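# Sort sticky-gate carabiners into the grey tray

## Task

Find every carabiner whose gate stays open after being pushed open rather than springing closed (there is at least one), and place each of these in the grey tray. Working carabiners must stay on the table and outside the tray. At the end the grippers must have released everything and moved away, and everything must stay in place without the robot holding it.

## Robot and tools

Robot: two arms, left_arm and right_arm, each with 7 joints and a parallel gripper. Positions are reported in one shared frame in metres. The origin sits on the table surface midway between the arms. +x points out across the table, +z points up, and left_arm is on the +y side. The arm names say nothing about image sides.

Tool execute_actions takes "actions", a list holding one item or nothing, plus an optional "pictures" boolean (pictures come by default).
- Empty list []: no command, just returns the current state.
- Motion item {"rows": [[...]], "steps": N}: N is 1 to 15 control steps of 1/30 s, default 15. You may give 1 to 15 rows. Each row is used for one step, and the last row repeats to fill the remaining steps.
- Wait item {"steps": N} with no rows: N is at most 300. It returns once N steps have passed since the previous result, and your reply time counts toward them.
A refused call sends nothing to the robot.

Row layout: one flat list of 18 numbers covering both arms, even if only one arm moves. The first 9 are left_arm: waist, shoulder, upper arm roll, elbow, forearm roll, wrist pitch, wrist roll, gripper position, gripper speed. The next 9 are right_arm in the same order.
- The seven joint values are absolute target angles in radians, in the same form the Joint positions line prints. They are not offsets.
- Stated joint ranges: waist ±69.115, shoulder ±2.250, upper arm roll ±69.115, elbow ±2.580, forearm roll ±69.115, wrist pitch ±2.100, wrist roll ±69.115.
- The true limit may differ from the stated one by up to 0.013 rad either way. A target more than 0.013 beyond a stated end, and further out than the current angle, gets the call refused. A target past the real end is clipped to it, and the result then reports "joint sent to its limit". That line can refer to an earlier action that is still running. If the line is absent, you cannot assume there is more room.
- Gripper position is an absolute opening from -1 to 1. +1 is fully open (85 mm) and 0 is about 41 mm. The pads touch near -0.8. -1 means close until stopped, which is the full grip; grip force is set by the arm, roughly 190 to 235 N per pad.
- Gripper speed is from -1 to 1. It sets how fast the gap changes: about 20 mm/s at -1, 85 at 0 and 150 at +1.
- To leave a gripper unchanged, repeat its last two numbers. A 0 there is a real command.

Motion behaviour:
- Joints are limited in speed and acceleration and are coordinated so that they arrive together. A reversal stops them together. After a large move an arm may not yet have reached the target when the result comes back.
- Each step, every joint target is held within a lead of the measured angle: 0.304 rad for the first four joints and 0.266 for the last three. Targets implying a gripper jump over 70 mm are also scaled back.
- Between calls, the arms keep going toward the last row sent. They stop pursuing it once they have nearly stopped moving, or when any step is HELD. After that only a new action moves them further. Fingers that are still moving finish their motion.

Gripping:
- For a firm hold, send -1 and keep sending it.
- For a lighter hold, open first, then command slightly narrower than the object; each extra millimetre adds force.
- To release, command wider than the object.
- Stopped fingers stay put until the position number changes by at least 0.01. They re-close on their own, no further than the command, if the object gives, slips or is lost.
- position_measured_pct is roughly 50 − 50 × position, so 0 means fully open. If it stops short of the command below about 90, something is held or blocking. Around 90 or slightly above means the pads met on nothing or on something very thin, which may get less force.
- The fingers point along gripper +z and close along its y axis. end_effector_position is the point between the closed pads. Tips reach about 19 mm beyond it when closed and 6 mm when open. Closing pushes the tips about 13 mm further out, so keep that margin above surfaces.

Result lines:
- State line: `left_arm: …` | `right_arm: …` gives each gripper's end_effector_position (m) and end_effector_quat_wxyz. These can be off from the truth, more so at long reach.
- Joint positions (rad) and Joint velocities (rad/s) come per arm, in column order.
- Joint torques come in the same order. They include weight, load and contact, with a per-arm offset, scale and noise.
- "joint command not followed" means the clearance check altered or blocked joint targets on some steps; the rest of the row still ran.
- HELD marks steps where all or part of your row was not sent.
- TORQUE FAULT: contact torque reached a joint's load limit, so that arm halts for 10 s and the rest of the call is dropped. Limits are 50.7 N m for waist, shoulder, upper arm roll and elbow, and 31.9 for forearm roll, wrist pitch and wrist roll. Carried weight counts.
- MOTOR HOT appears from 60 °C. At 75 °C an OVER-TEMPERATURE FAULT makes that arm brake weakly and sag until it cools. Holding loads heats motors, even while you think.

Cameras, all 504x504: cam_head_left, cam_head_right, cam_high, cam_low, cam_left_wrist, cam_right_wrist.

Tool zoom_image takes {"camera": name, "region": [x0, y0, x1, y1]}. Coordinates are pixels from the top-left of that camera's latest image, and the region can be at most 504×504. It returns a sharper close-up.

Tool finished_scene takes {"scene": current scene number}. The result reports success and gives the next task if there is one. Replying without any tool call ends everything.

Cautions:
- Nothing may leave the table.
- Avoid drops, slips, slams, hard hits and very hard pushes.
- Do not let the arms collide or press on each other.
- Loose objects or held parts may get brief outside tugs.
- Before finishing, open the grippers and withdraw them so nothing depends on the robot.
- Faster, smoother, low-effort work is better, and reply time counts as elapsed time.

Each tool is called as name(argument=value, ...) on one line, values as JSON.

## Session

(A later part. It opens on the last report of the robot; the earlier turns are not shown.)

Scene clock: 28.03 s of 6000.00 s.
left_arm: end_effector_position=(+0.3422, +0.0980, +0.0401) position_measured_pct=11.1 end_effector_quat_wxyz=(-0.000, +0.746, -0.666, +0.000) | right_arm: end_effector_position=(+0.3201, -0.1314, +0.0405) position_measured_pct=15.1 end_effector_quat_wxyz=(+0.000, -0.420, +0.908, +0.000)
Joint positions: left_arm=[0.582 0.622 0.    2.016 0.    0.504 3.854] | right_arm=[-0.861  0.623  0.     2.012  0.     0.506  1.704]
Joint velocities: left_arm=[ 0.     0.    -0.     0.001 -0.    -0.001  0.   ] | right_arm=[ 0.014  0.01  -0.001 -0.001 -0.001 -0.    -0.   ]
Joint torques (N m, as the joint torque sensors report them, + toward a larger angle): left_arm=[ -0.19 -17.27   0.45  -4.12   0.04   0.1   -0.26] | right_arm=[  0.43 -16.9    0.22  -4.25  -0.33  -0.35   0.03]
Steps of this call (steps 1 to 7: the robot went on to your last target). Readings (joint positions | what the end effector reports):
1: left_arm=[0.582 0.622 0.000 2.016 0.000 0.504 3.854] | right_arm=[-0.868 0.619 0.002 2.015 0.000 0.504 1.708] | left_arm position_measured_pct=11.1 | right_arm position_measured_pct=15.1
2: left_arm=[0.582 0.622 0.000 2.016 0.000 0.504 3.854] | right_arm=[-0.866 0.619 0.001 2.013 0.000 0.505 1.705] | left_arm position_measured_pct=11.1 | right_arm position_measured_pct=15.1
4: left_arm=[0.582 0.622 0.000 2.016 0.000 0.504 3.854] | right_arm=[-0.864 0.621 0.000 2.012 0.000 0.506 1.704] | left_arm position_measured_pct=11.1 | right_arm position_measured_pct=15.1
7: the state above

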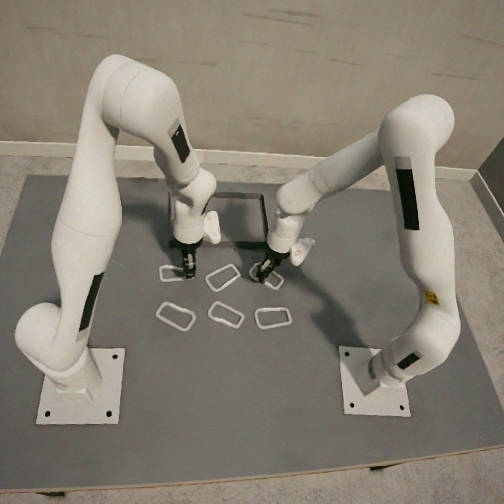

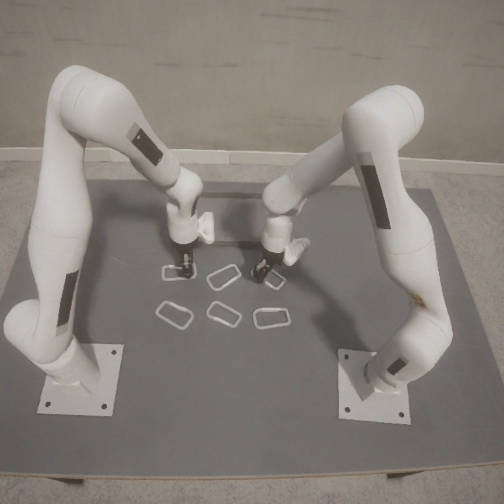

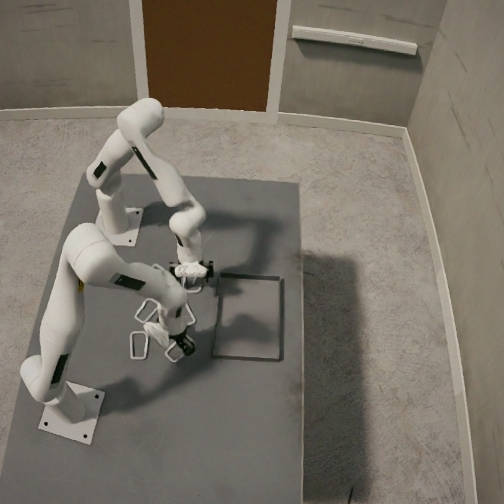

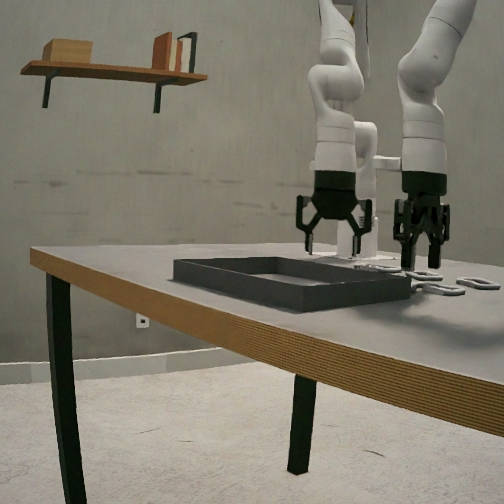

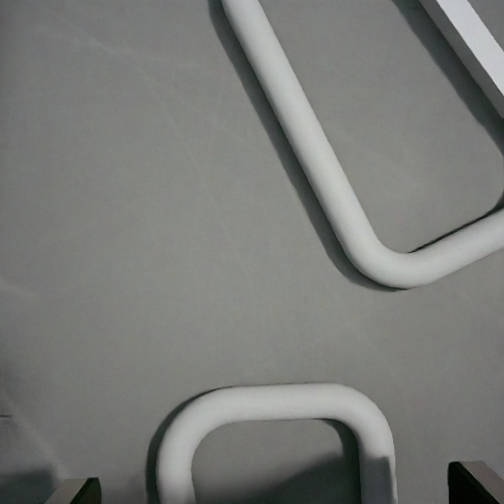

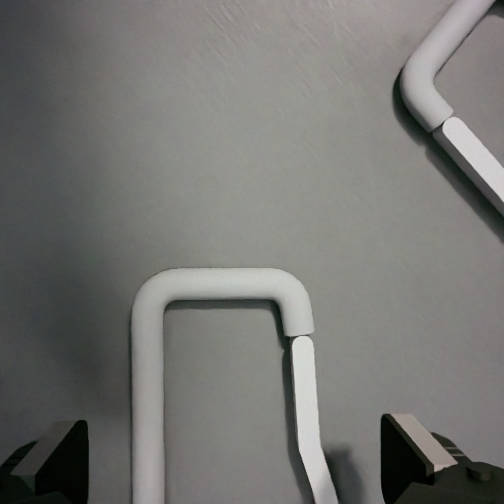

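execute_actions(actions=[{"rows":[[0.582,0.6774,0,2.0267,0,0.4375,3.854,0.78,0, -0.8597,0.6727,0,2.0287,0,0.4402,1.704,0.7,0]],"steps":9}], pictures=false)

execute_actions(actions=[{"rows":[[0.582,0.6774,0,2.0267,0,0.4375,3.854,0.27,0, -0.8597,0.6727,0,2.0287,0,0.4402,1.704,0.03,0]],"steps":15}])

execute_actions(actions=[{"rows":[[0.582,0.535,0,1.99,0,0.6166,3.854,0.27,0, -0.8597,0.6727,0,2.0287,0,0.4402,1.704,0.7,0.2]],"steps":13}])

Scene clock: 32.50 s of 6000.00 s.
left_arm: end_effector_position=(+0.3426, +0.0977, +0.0176) position_measured_pct=11.1 end_effector_quat_wxyz=(-0.000, +0.746, -0.666, +0.001) | right_arm: end_effector_position=(+0.3193, -0.1330, +0.0191) position_measured_pct=15.1 end_effector_quat_wxyz=(+0.001, -0.419, +0.908, +0.000)
Joint positions: left_arm=[ 0.582  0.675 -0.     2.027 -0.     0.438  3.854] | right_arm=[-0.86   0.67  -0.     2.029 -0.     0.441  1.704]
Joint velocities: left_arm=[ 0.     0.019  0.001 -0.003  0.    -0.012 -0.   ] | right_arm=[ 0.001  0.019  0.001  0.001  0.    -0.01   0.   ]
Joint torques (N m, as the joint torque sensors report them, + toward a larger angle): left_arm=[  0.2  -17.06   0.53  -3.62  -0.07   0.29  -0.23] | right_arm=[  0.34 -17.27   0.32  -3.65  -0.4   -0.27   0.05]
Steps of this call (steps 1 to 30: the robot went on to your last target; steps 31 to 90: nothing new was sent; then 1.17 s passed at rest; steps 91 to 99: all 9 steps of this action). Readings (joint positions | what the end effector reports):
91: left_arm=[0.582 0.623 0.000 2.016 -0.000 0.503 3.854] | right_arm=[-0.860 0.625 0.000 2.012 -0.000 0.505 1.704] | left_arm position_measured_pct=11.1 | right_arm position_measured_pct=15.1
92: left_arm=[0.582 0.630 0.000 2.017 0.000 0.496 3.854] | right_arm=[-0.860 0.632 0.000 2.014 0.000 0.498 1.704] | left_arm position_measured_pct=11.1 | right_arm position_measured_pct=15.1
94: left_arm=[0.582 0.656 0.000 2.021 0.000 0.467 3.854] | right_arm=[-0.860 0.657 0.000 2.022 0.000 0.467 1.704] | left_arm position_measured_pct=11.1 | right_arm position_measured_pct=15.1
98: left_arm=[0.582 0.674 -0.000 2.027 -0.000 0.439 3.854] | right_arm=[-0.860 0.670 -0.000 2.029 -0.000 0.441 1.704] | left_arm position_measured_pct=11.1 | right_arm position_measured_pct=15.1
99: the state above

Scene clock: 33.00 s of 6000.00 s.
left_arm: end_effector_position=(+0.3422, +0.0980, +0.0177) position_measured_pct=31.3 end_effector_quat_wxyz=(-0.000, +0.746, -0.666, +0.000) | right_arm: end_effector_position=(+0.3210, -0.1331, +0.0197) position_measured_pct=46.8 end_effector_quat_wxyz=(+0.003, -0.418, +0.908, +0.000)
Joint positions: left_arm=[0.582 0.675 0.    2.027 0.    0.439 3.854] | right_arm=[-0.859  0.669  0.002  2.027  0.001  0.44   1.704]
Joint velocities: left_arm=[ 0.     0.     0.001 -0.    -0.     0.    -0.   ] | right_arm=[ 0.006 -0.003  0.01   0.     0.006 -0.     0.001]
Joint torques (N m, as the joint torque sensors report them, + toward a larger angle): left_arm=[ -0.08 -15.41   0.58  -4.01  -0.03  -0.56  -0.12] | right_arm=[ -0.51 -13.75  -0.99  -2.94  -0.96  -0.27  -0.09]
Steps of this call (steps 1 to 15: all 15 steps of this action). Readings (joint positions | what the end effector reports):
1: left_arm=[0.582 0.676 -0.000 2.027 0.000 0.438 3.854] | right_arm=[-0.860 0.671 -0.000 2.029 0.000 0.440 1.704] | left_arm position_measured_pct=11.1 | right_arm position_measured_pct=15.1
2: left_arm=[0.582 0.676 -0.000 2.027 0.000 0.438 3.854] | right_arm=[-0.860 0.671 -0.000 2.029 0.000 0.440 1.704] | left_arm position_measured_pct=11.5 | right_arm position_measured_pct=15.5
4: left_arm=[0.582 0.677 0.000 2.027 0.000 0.438 3.854] | right_arm=[-0.860 0.672 -0.000 2.029 0.000 0.440 1.704] | left_arm position_measured_pct=15.9 | right_arm position_measured_pct=19.8
8: left_arm=[0.582 0.677 0.000 2.027 0.000 0.438 3.854] | right_arm=[-0.860 0.672 0.000 2.029 0.000 0.440 1.704] | left_arm position_measured_pct=27.0 | right_arm position_measured_pct=31.0
15: the state above

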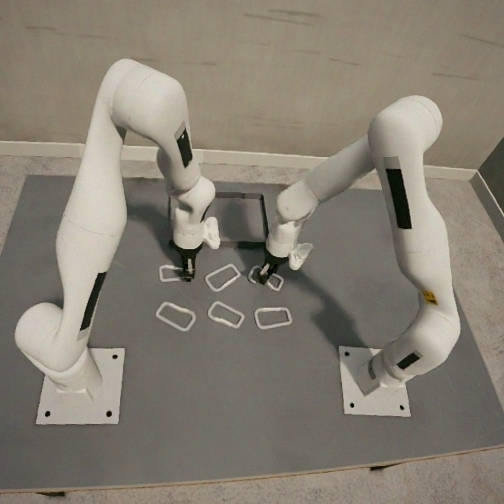

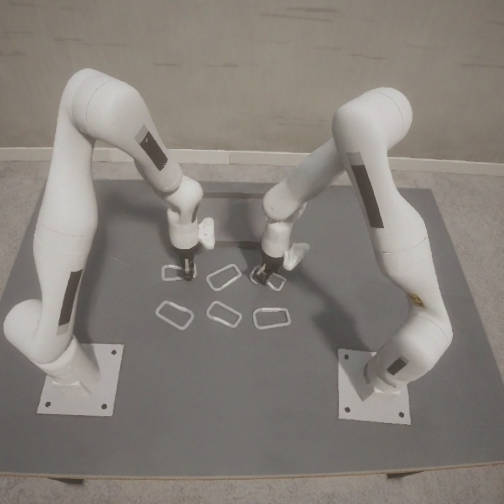

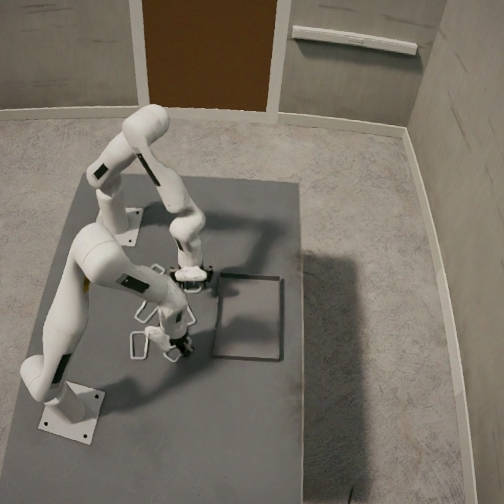

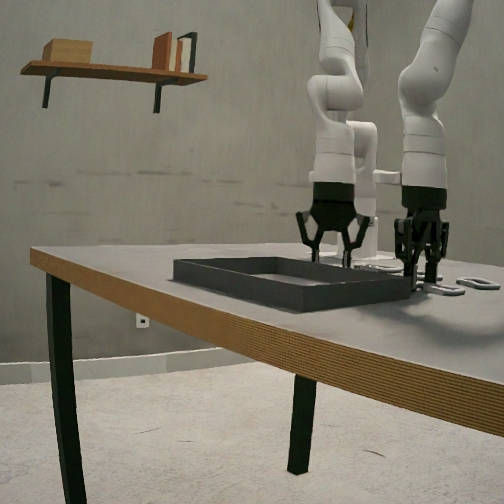

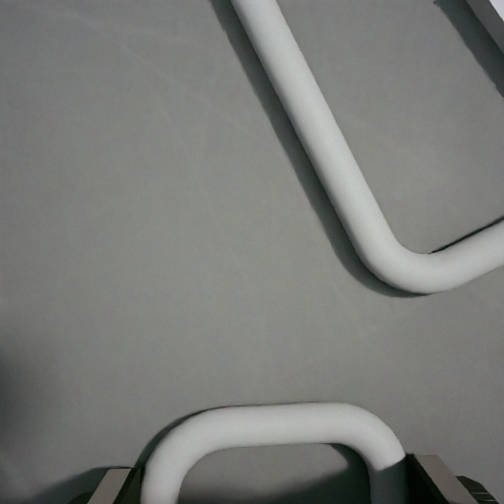

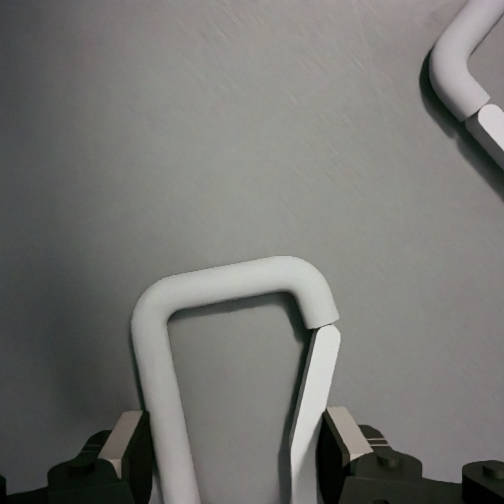

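Scene clock: 33.43 s of 6000.00 s.
left_arm: end_effector_position=(+0.3411, +0.0987, +0.0776) position_measured_pct=31.3 end_effector_quat_wxyz=(+0.000, +0.746, -0.666, -0.002) | right_arm: end_effector_position=(+0.3189, -0.1333, +0.0183) position_measured_pct=15.9 end_effector_quat_wxyz=(+0.000, -0.419, +0.908, +0.000)
Joint positions: left_arm=[0.582 0.538 0.    1.99  0.    0.616 3.854] | right_arm=[-0.86   0.673 -0.     2.029  0.     0.44   1.704]
Joint velocities: left_arm=[ 0.    -0.029 -0.     0.001 -0.001  0.006 -0.001] | right_arm=[-0.001  0.001  0.001  0.    -0.     0.     0.   ]
Joint torques (N m, as the joint torque sensors report them, + toward a larger angle): left_arm=[  0.21 -16.95   0.27  -5.33  -0.05  -0.09  -0.06] | right_arm=[  0.69 -17.3    0.38  -3.76  -0.31  -0.29   0.02]
Steps of this call (steps 1 to 13: all 13 steps of this action). Readings (joint positions | what the end effector reports):
1: left_arm=[0.582 0.673 0.000 2.027 0.000 0.440 3.854] | right_arm=[-0.859 0.669 0.002 2.027 0.001 0.440 1.704] | left_arm position_measured_pct=31.3 | right_arm position_measured_pct=47.2
2: left_arm=[0.582 0.668 0.000 2.026 0.000 0.446 3.854] | right_arm=[-0.859 0.670 0.001 2.027 0.000 0.440 1.704] | left_arm position_measured_pct=31.3 | right_arm position_measured_pct=46.8
4: left_arm=[0.582 0.639 -0.000 2.019 -0.000 0.480 3.854] | right_arm=[-0.859 0.671 -0.000 2.028 -0.000 0.440 1.704] | left_arm position_measured_pct=31.3 | right_arm position_measured_pct=41.7
8: left_arm=[0.582 0.556 0.000 1.995 0.000 0.588 3.854] | right_arm=[-0.860 0.672 -0.000 2.029 -0.000 0.440 1.704] | left_arm position_measured_pct=31.3 | right_arm position_measured_pct=28.6
13: the state above

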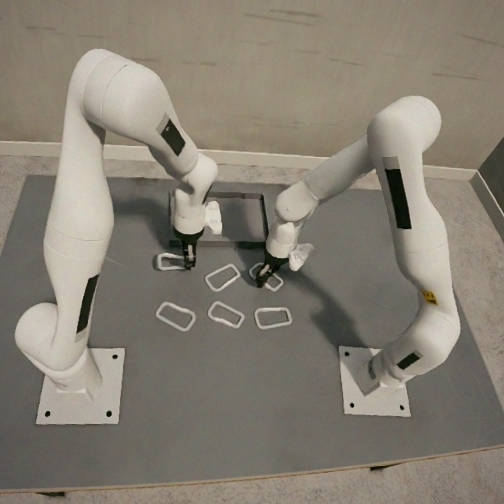

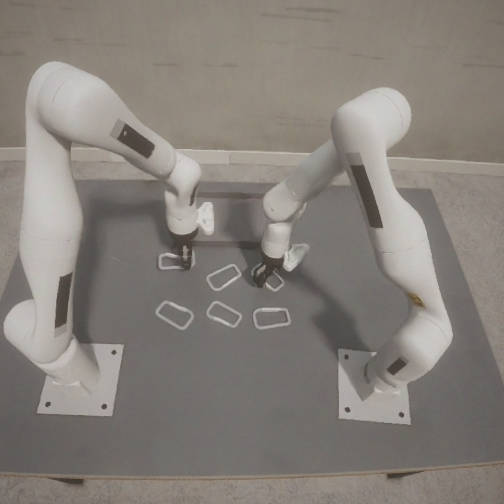

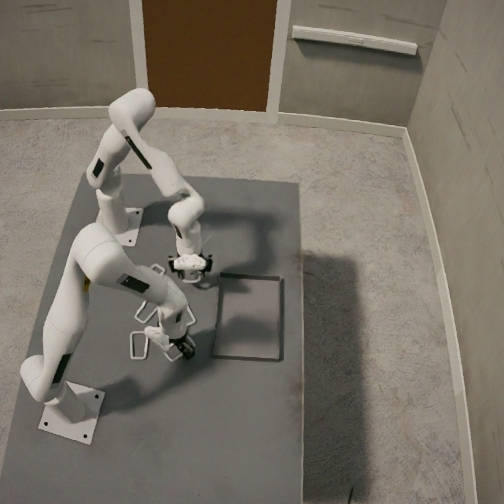

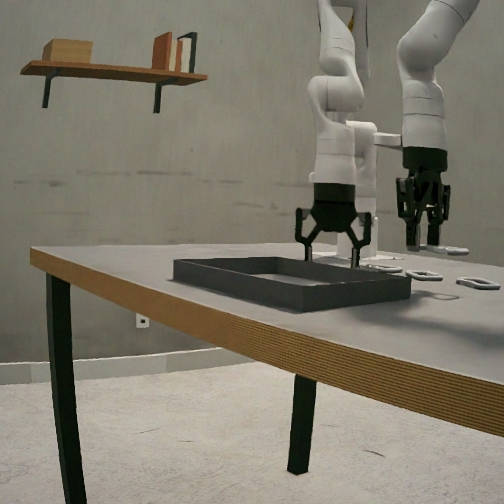

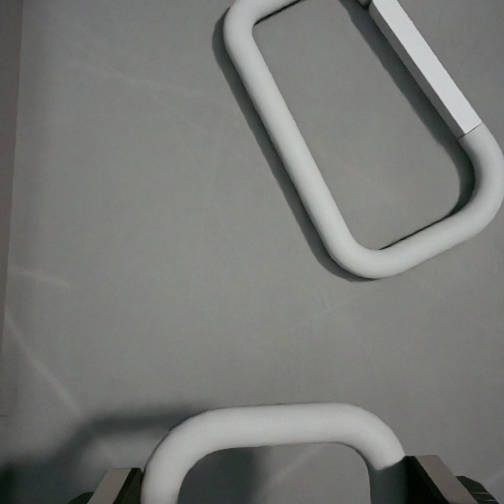

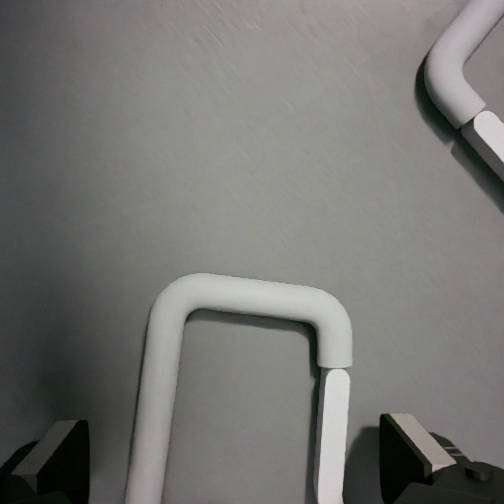

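execute_actions(actions=[{"rows":[[0.53,0.645,0,1.74,0,0.757,3.78,0.27,0, -0.8597,0.60,0,2.012,0,0.53,1.704,0.7,0.2]],"steps":9}], pictures=false)

execute_actions(actions=[{"rows":[[0.50,0.755,0,1.50,0,0.885,3.70,0.27,0, -1.07,0.60,0,2.01,0,0.53,1.58,0.7,0.2]],"steps":8}], pictures=false)

execute_actions(actions=[{"rows":[[0.481,0.8712,0,1.2683,0,1.0021,3.639,0.27,0, -1.274,0.6467,0,1.9522,0,0.5427,1.454,0.7,0.2]],"steps":15}])

Scene clock: 38.67 s of 6000.00 s.
left_arm: end_effector_position=(+0.3951, +0.0825, +0.0797) position_measured_pct=31.3 end_effector_quat_wxyz=(+0.000, +0.741, -0.672, -0.001) | right_arm: end_effector_position=(+0.3185, -0.1337, +0.0479) position_measured_pct=15.1 end_effector_quat_wxyz=(-0.002, -0.419, +0.908, -0.001)
Joint positions: left_arm=[ 0.544  0.616 -0.     1.81  -0.     0.717  3.801] | right_arm=[-0.86   0.604  0.     2.012  0.     0.529  1.704]
Joint velocities: left_arm=[-0.153  0.309 -0.014 -0.821 -0.004  0.448 -0.247] | right_arm=[-0.001 -0.024 -0.001  0.004  0.     0.023  0.   ]
Joint torques (N m, as the joint torque sensors report them, + toward a larger angle): left_arm=[  0.53 -19.35   0.83  -4.22  -0.17   0.44  -0.35] | right_arm=[  0.44 -17.08   0.02  -4.82  -0.43  -0.35   0.07]
Steps of this call (steps 1 to 15: the robot went on to your last target; steps 16 to 90: nothing new was sent; then 1.93 s passed at rest; steps 91 to 99: all 9 steps of this action). Readings (joint positions | what the end effector reports):
91: left_arm=[0.582 0.536 0.000 1.989 0.000 0.617 3.854] | right_arm=[-0.860 0.671 -0.000 2.029 0.000 0.441 1.704] | left_arm position_measured_pct=31.3 | right_arm position_measured_pct=15.1
92: left_arm=[0.580 0.539 0.000 1.984 0.000 0.621 3.852] | right_arm=[-0.860 0.664 -0.000 2.028 -0.000 0.448 1.704] | left_arm position_measured_pct=31.3 | right_arm position_measured_pct=15.1
94: left_arm=[0.574 0.552 0.001 1.957 0.000 0.636 3.844] | right_arm=[-0.860 0.635 -0.000 2.022 -0.000 0.480 1.704] | left_arm position_measured_pct=31.3 | right_arm position_measured_pct=15.1
98: left_arm=[0.550 0.604 0.000 1.840 0.000 0.701 3.810] | right_arm=[-0.860 0.604 0.000 2.012 0.000 0.528 1.704] | left_arm position_measured_pct=31.3 | right_arm position_measured_pct=15.1
99: the state above

Scene clock: 38.93 s of 6000.00 s.
left_arm: end_effector_position=(+0.4659, +0.0608, +0.0819) position_measured_pct=31.3 end_effector_quat_wxyz=(-0.001, +0.725, -0.689, +0.001) | right_arm: end_effector_position=(+0.2802, -0.0896, +0.0495) position_measured_pct=15.1 end_effector_quat_wxyz=(+0.000, -0.447, +0.894, +0.000)
Joint positions: left_arm=[ 0.507  0.73  -0.     1.552 -0.     0.857  3.717] | right_arm=[-1.006  0.601 -0.     2.01  -0.     0.53   1.62 ]
Joint velocities: left_arm=[-0.088  0.289 -0.004 -0.695 -0.002  0.366 -0.235] | right_arm=[-0.692 -0.004 -0.052 -0.011 -0.014 -0.001 -0.476]
Joint torques (N m, as the joint torque sensors report them, + toward a larger angle): left_arm=[  0.72 -22.1    0.72  -5.8    0.19   0.26  -0.31] | right_arm=[  3.25 -16.79   2.36  -4.02  -0.01  -0.03  -0.28]
Steps of this call (steps 1 to 8: all 8 steps of this action). Readings (joint positions | what the end effector reports):
1: left_arm=[0.539 0.626 -0.000 1.784 -0.000 0.732 3.793] | right_arm=[-0.861 0.603 0.000 2.012 0.000 0.530 1.704] | left_arm position_measured_pct=31.3 | right_arm position_measured_pct=15.1
2: left_arm=[0.534 0.640 -0.000 1.754 -0.000 0.749 3.784] | right_arm=[-0.868 0.602 0.001 2.012 0.000 0.530 1.701] | left_arm position_measured_pct=31.3 | right_arm position_measured_pct=15.1
4: left_arm=[0.524 0.674 0.000 1.681 0.000 0.789 3.761] | right_arm=[-0.898 0.601 0.002 2.012 0.001 0.530 1.685] | left_arm position_measured_pct=31.3 | right_arm position_measured_pct=15.1
8: the state above

Scene clock: 39.43 s of 6000.00 s.
left_arm: end_effector_position=(+0.5323, +0.0399, +0.0765) position_measured_pct=31.3 end_effector_quat_wxyz=(-0.000, +0.707, -0.707, +0.001) | right_arm: end_effector_position=(+0.2031, -0.0114, +0.0406) position_measured_pct=15.1 end_effector_quat_wxyz=(+0.000, -0.490, +0.871, +0.000)
Joint positions: left_arm=[ 0.481  0.869 -0.     1.269  0.     1.002  3.639] | right_arm=[-1.27   0.646 -0.     1.952 -0.     0.543  1.454]
Joint velocities: left_arm=[-0.001  0.023  0.003 -0.006  0.002  0.004 -0.   ] | right_arm=[-0.037  0.01   0.008 -0.     0.002  0.001 -0.001]
Joint torques (N m, as the joint torque sensors report them, + toward a larger angle): left_arm=[  0.24 -24.57   0.65  -7.62  -0.08   0.11  -0.13] | right_arm=[  0.4  -17.69  -0.04  -4.83  -0.51  -0.32   0.17]
Steps of this call (steps 1 to 15: all 15 steps of this action). Readings (joint positions | what the end effector reports):
1: left_arm=[0.504 0.740 -0.000 1.529 -0.000 0.869 3.710] | right_arm=[-1.030 0.601 -0.001 2.010 -0.000 0.530 1.605] | left_arm position_measured_pct=31.3 | right_arm position_measured_pct=15.1
2: left_arm=[0.501 0.752 -0.000 1.504 0.000 0.883 3.702] | right_arm=[-1.058 0.602 0.000 2.009 0.000 0.530 1.589] | left_arm position_measured_pct=31.3 | right_arm position_measured_pct=15.1
4: left_arm=[0.495 0.786 0.000 1.437 0.000 0.918 3.682] | right_arm=[-1.118 0.609 0.001 2.002 0.000 0.532 1.552] | left_arm position_measured_pct=31.3 | right_arm position_measured_pct=15.1
8: left_arm=[0.485 0.847 -0.000 1.313 -0.000 0.979 3.650] | right_arm=[-1.225 0.635 -0.001 1.969 -0.000 0.539 1.483] | left_arm position_measured_pct=31.3 | right_arm position_measured_pct=15.1
15: the state above

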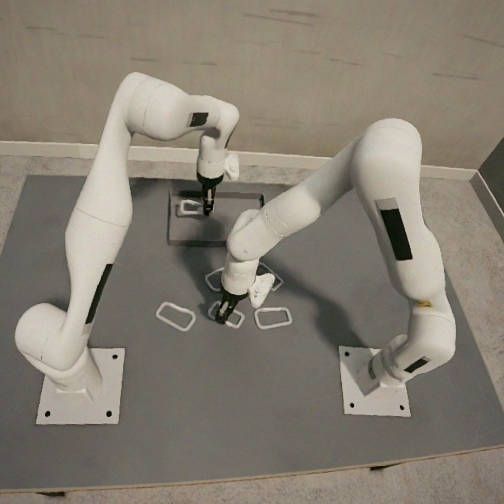

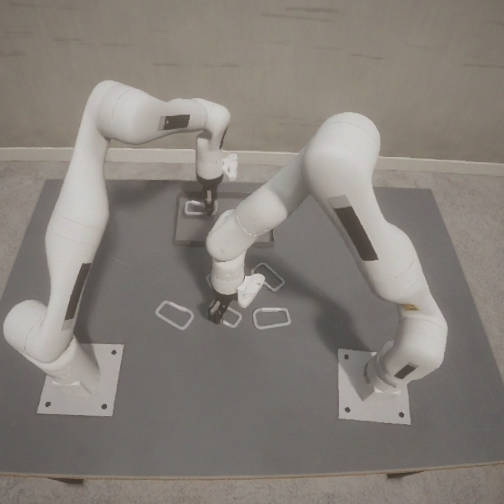

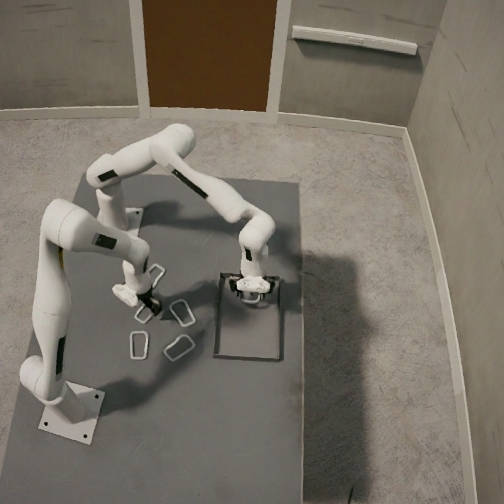

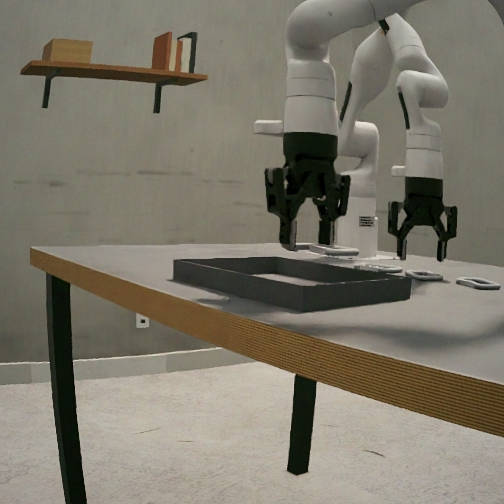

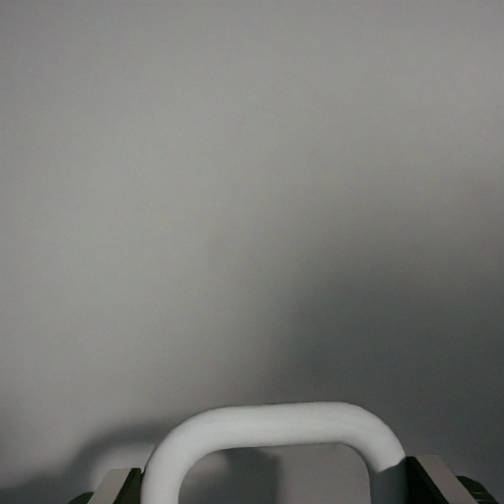

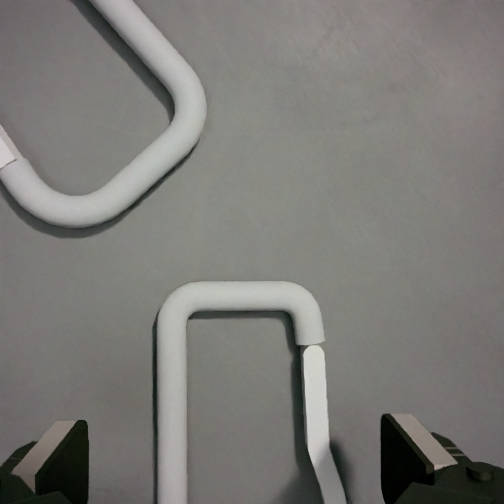

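execute_actions(actions=[{"rows":[[0.481,0.9466,0,1.3002,0,0.8948,3.639,0.27,0, -1.277,0.6935,0,1.9685,0,0.4796,1.45,0.65,0]],"steps":12}], pictures=false)

execute_actions(actions=[{"rows":[[0.481,0.9466,0,1.3002,0,0.8948,3.639,0.7,0, -1.277,0.6935,0,1.9685,0,0.4796,1.45,-0.04,0]],"steps":15}])

execute_actions(actions=[{"rows":[[0.481,0.86,0,1.2683,0,1.013,3.639,0.7,0, -1.277,0.6935,0,1.9685,0,0.4796,1.45,0.7,0.2]],"steps":14}])

Scene clock: 43.00 s of 6000.00 s.
left_arm: end_effector_position=(+0.5320, +0.0402, +0.0232) position_measured_pct=31.3 end_effector_quat_wxyz=(-0.000, +0.707, -0.707, +0.000) | right_arm: end_effector_position=(+0.1998, -0.0118, +0.0185) position_measured_pct=17.5 end_effector_quat_wxyz=(+0.000, -0.492, +0.871, +0.000)
Joint positions: left_arm=[ 0.481  0.946 -0.     1.3    0.     0.895  3.639] | right_arm=[-1.277  0.693 -0.     1.968  0.     0.48   1.45 ]
Joint velocities: left_arm=[-0.     0.007 -0.001 -0.004 -0.    -0.003 -0.001] | right_arm=[ 0.001  0.008  0.     0.001 -0.001 -0.    -0.   ]
Joint torques (N m, as the joint torque sensors report them, + toward a larger angle): left_arm=[  0.01 -25.07   0.49  -7.52   0.05   0.04  -0.03] | right_arm=[  0.25 -18.17   0.51  -3.95  -0.41  -0.27   0.07]
Steps of this call (steps 1 to 15: the robot went on to your last target; steps 16 to 90: nothing new was sent; then 0.17 s passed at rest; steps 91 to 102: all 12 steps of this action). Readings (joint positions | what the end effector reports):
91: left_arm=[0.481 0.872 0.000 1.269 -0.000 1.001 3.639] | right_arm=[-1.274 0.648 0.000 1.952 0.000 0.541 1.454] | left_arm position_measured_pct=31.3 | right_arm position_measured_pct=15.1
92: left_arm=[0.481 0.878 0.000 1.270 0.000 0.993 3.639] | right_arm=[-1.275 0.655 0.000 1.954 0.000 0.534 1.454] | left_arm position_measured_pct=31.3 | right_arm position_measured_pct=15.5
94: left_arm=[0.481 0.905 0.000 1.280 0.000 0.956 3.639] | right_arm=[-1.276 0.679 0.000 1.962 0.000 0.504 1.452] | left_arm position_measured_pct=31.3 | right_arm position_measured_pct=17.1
98: left_arm=[0.481 0.944 -0.000 1.301 -0.000 0.898 3.639] | right_arm=[-1.277 0.691 -0.000 1.968 -0.000 0.480 1.450] | left_arm position_measured_pct=31.3 | right_arm position_measured_pct=17.5
102: the state above

Scene clock: 43.50 s of 6000.00 s.
left_arm: end_effector_position=(+0.5319, +0.0403, +0.0227) position_measured_pct=15.1 end_effector_quat_wxyz=(-0.000, +0.707, -0.707, +0.000) | right_arm: end_effector_position=(+0.2010, -0.0114, +0.0193) position_measured_pct=50.4 end_effector_quat_wxyz=(+0.002, -0.491, +0.871, +0.000)
Joint positions: left_arm=[0.481 0.947 0.    1.3   0.    0.895 3.639] | right_arm=[-1.276  0.691  0.001  1.968  0.001  0.48   1.45 ]
Joint velocities: left_arm=[-0.001  0.    -0.     0.    -0.001 -0.001  0.001] | right_arm=[-0.001 -0.002 -0.006 -0.002 -0.007 -0.004 -0.   ]
Joint torques (N m, as the joint torque sensors report them, + toward a larger angle): left_arm=[  0.01 -24.43   0.74  -6.84   0.21  -0.03  -0.22] | right_arm=[ -0.39 -15.59  -0.76  -3.36  -0.42  -0.34   0.17]
Steps of this call (steps 1 to 15: all 15 steps of this action). Readings (joint positions | what the end effector reports):
1: left_arm=[0.481 0.946 0.000 1.300 0.000 0.895 3.639] | right_arm=[-1.277 0.693 -0.000 1.968 0.000 0.480 1.450] | left_arm position_measured_pct=31.3 | right_arm position_measured_pct=17.5
2: left_arm=[0.481 0.946 0.000 1.300 0.000 0.895 3.639] | right_arm=[-1.277 0.693 -0.000 1.969 -0.000 0.480 1.450] | left_arm position_measured_pct=31.3 | right_arm position_measured_pct=18.3
4: left_arm=[0.481 0.946 -0.000 1.300 -0.000 0.895 3.639] | right_arm=[-1.277 0.693 -0.000 1.969 -0.000 0.480 1.450] | left_arm position_measured_pct=26.6 | right_arm position_measured_pct=22.2
8: left_arm=[0.481 0.946 -0.000 1.300 -0.000 0.895 3.639] | right_arm=[-1.277 0.693 -0.000 1.969 0.000 0.480 1.450] | left_arm position_measured_pct=16.7 | right_arm position_measured_pct=33.7
15: the state above

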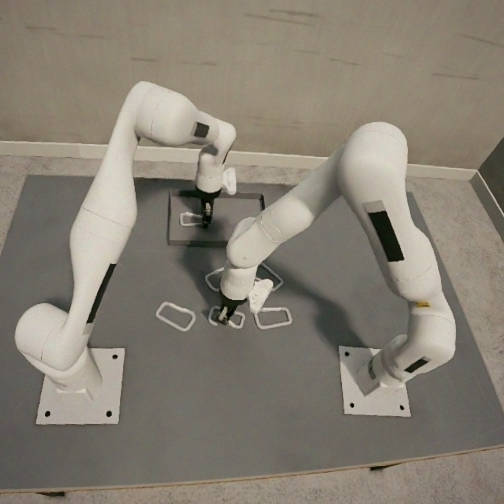

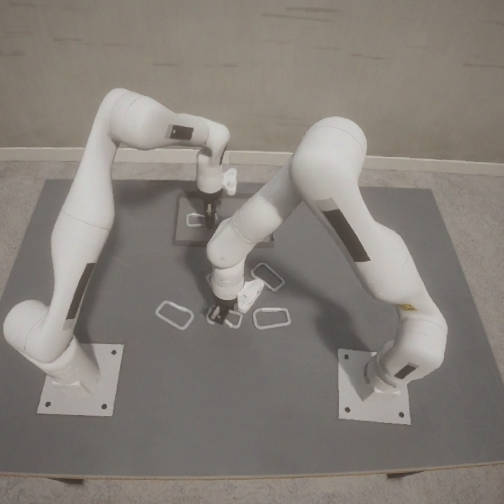

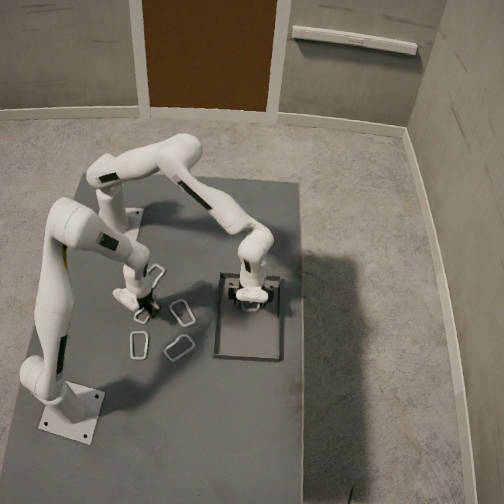

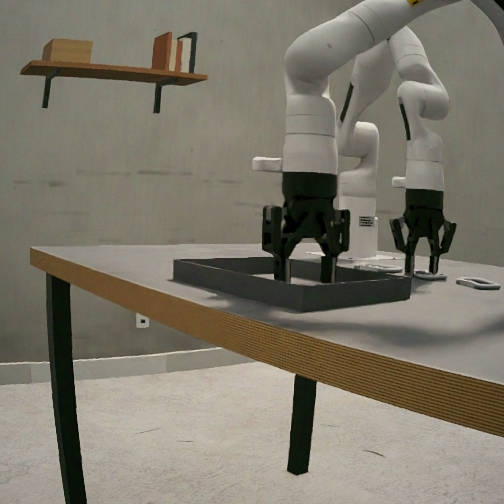

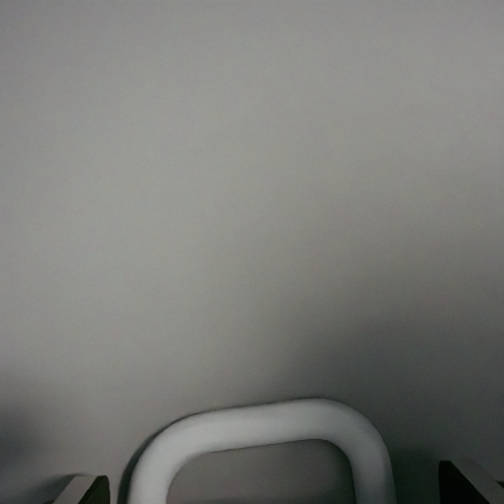

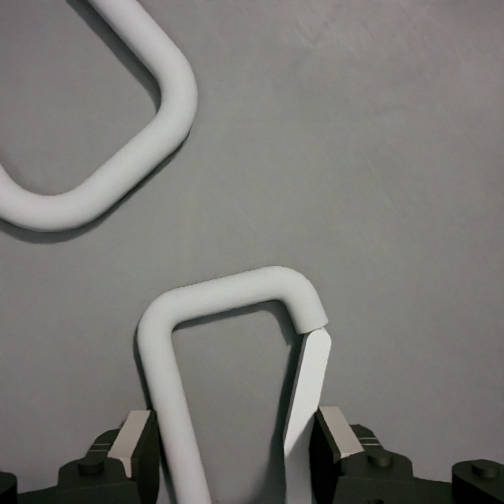

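Scene clock: 43.97 s of 6000.00 s.
left_arm: end_effector_position=(+0.5310, +0.0407, +0.0814) position_measured_pct=15.1 end_effector_quat_wxyz=(+0.000, +0.707, -0.707, -0.000) | right_arm: end_effector_position=(+0.1997, -0.0120, +0.0182) position_measured_pct=15.9 end_effector_quat_wxyz=(+0.000, -0.492, +0.871, +0.000)
Joint positions: left_arm=[ 0.481  0.861 -0.     1.268 -0.     1.013  3.639] | right_arm=[-1.277  0.693 -0.     1.968 -0.     0.48   1.45 ]
Joint velocities: left_arm=[-0.    -0.006 -0.001  0.001 -0.     0.001  0.   ] | right_arm=[-0.002  0.001 -0.     0.     0.001  0.    -0.   ]
Joint torques (N m, as the joint torque sensors report them, + toward a larger angle): left_arm=[  0.14 -23.41   0.58  -7.06  -0.15  -0.12  -0.05] | right_arm=[  0.39 -17.87   0.41  -4.08  -0.38  -0.29   0.05]
Steps of this call (steps 1 to 14: all 14 steps of this action). Readings (joint positions | what the end effector reports):
1: left_arm=[0.481 0.945 -0.000 1.300 0.000 0.896 3.639] | right_arm=[-1.276 0.691 0.001 1.968 0.001 0.480 1.450] | left_arm position_measured_pct=15.1 | right_arm position_measured_pct=50.8
2: left_arm=[0.481 0.940 -0.000 1.299 -0.000 0.903 3.639] | right_arm=[-1.276 0.691 0.001 1.968 0.000 0.479 1.450] | left_arm position_measured_pct=15.1 | right_arm position_measured_pct=50.4
4: left_arm=[0.481 0.912 -0.000 1.290 -0.000 0.940 3.639] | right_arm=[-1.277 0.692 -0.000 1.968 -0.000 0.480 1.450] | left_arm position_measured_pct=15.1 | right_arm position_measured_pct=45.6
8: left_arm=[0.481 0.863 0.000 1.268 0.000 1.009 3.639] | right_arm=[-1.277 0.693 -0.000 1.969 0.000 0.480 1.450] | left_arm position_measured_pct=15.1 | right_arm position_measured_pct=32.5
14: the state above

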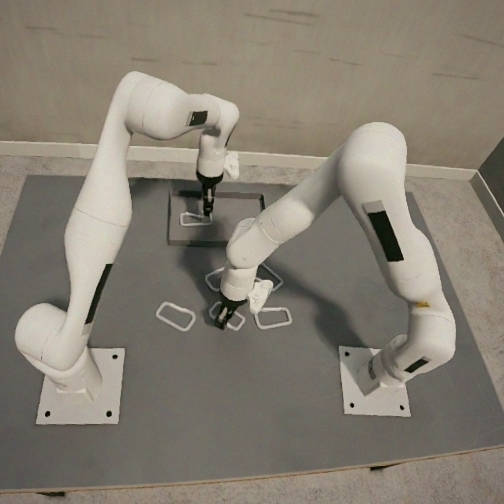

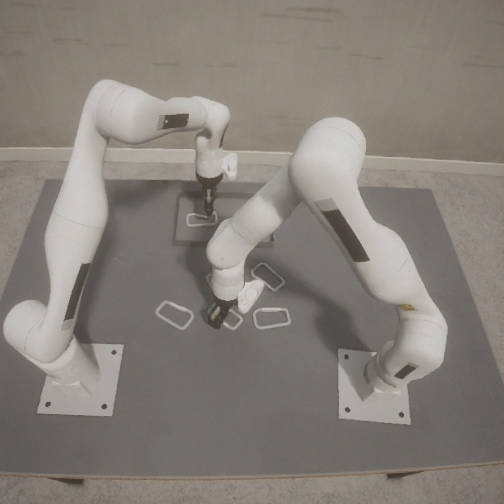

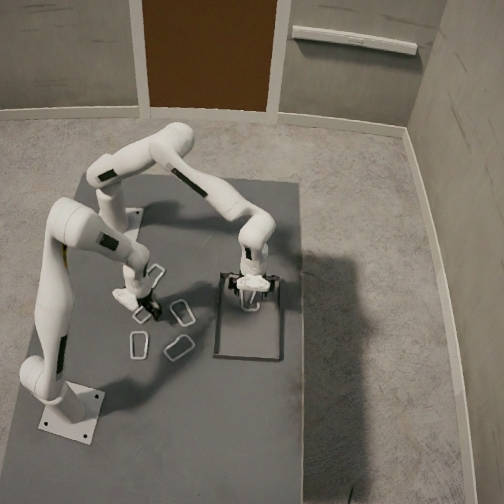

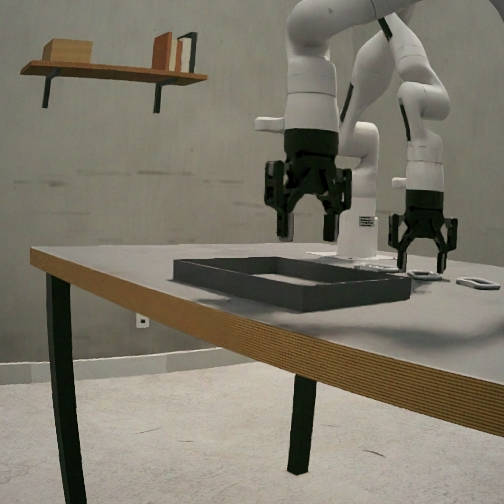

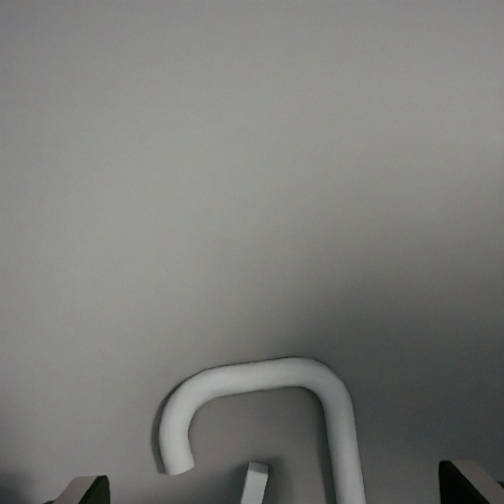

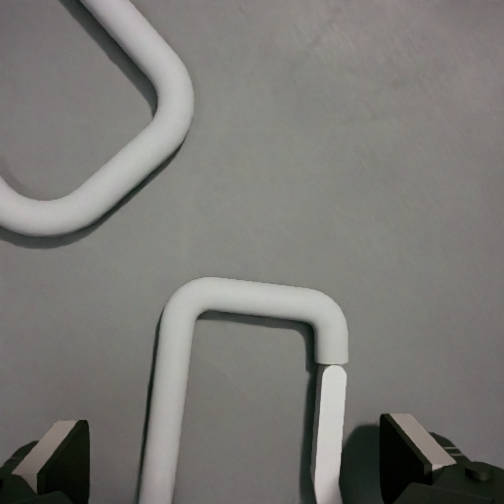

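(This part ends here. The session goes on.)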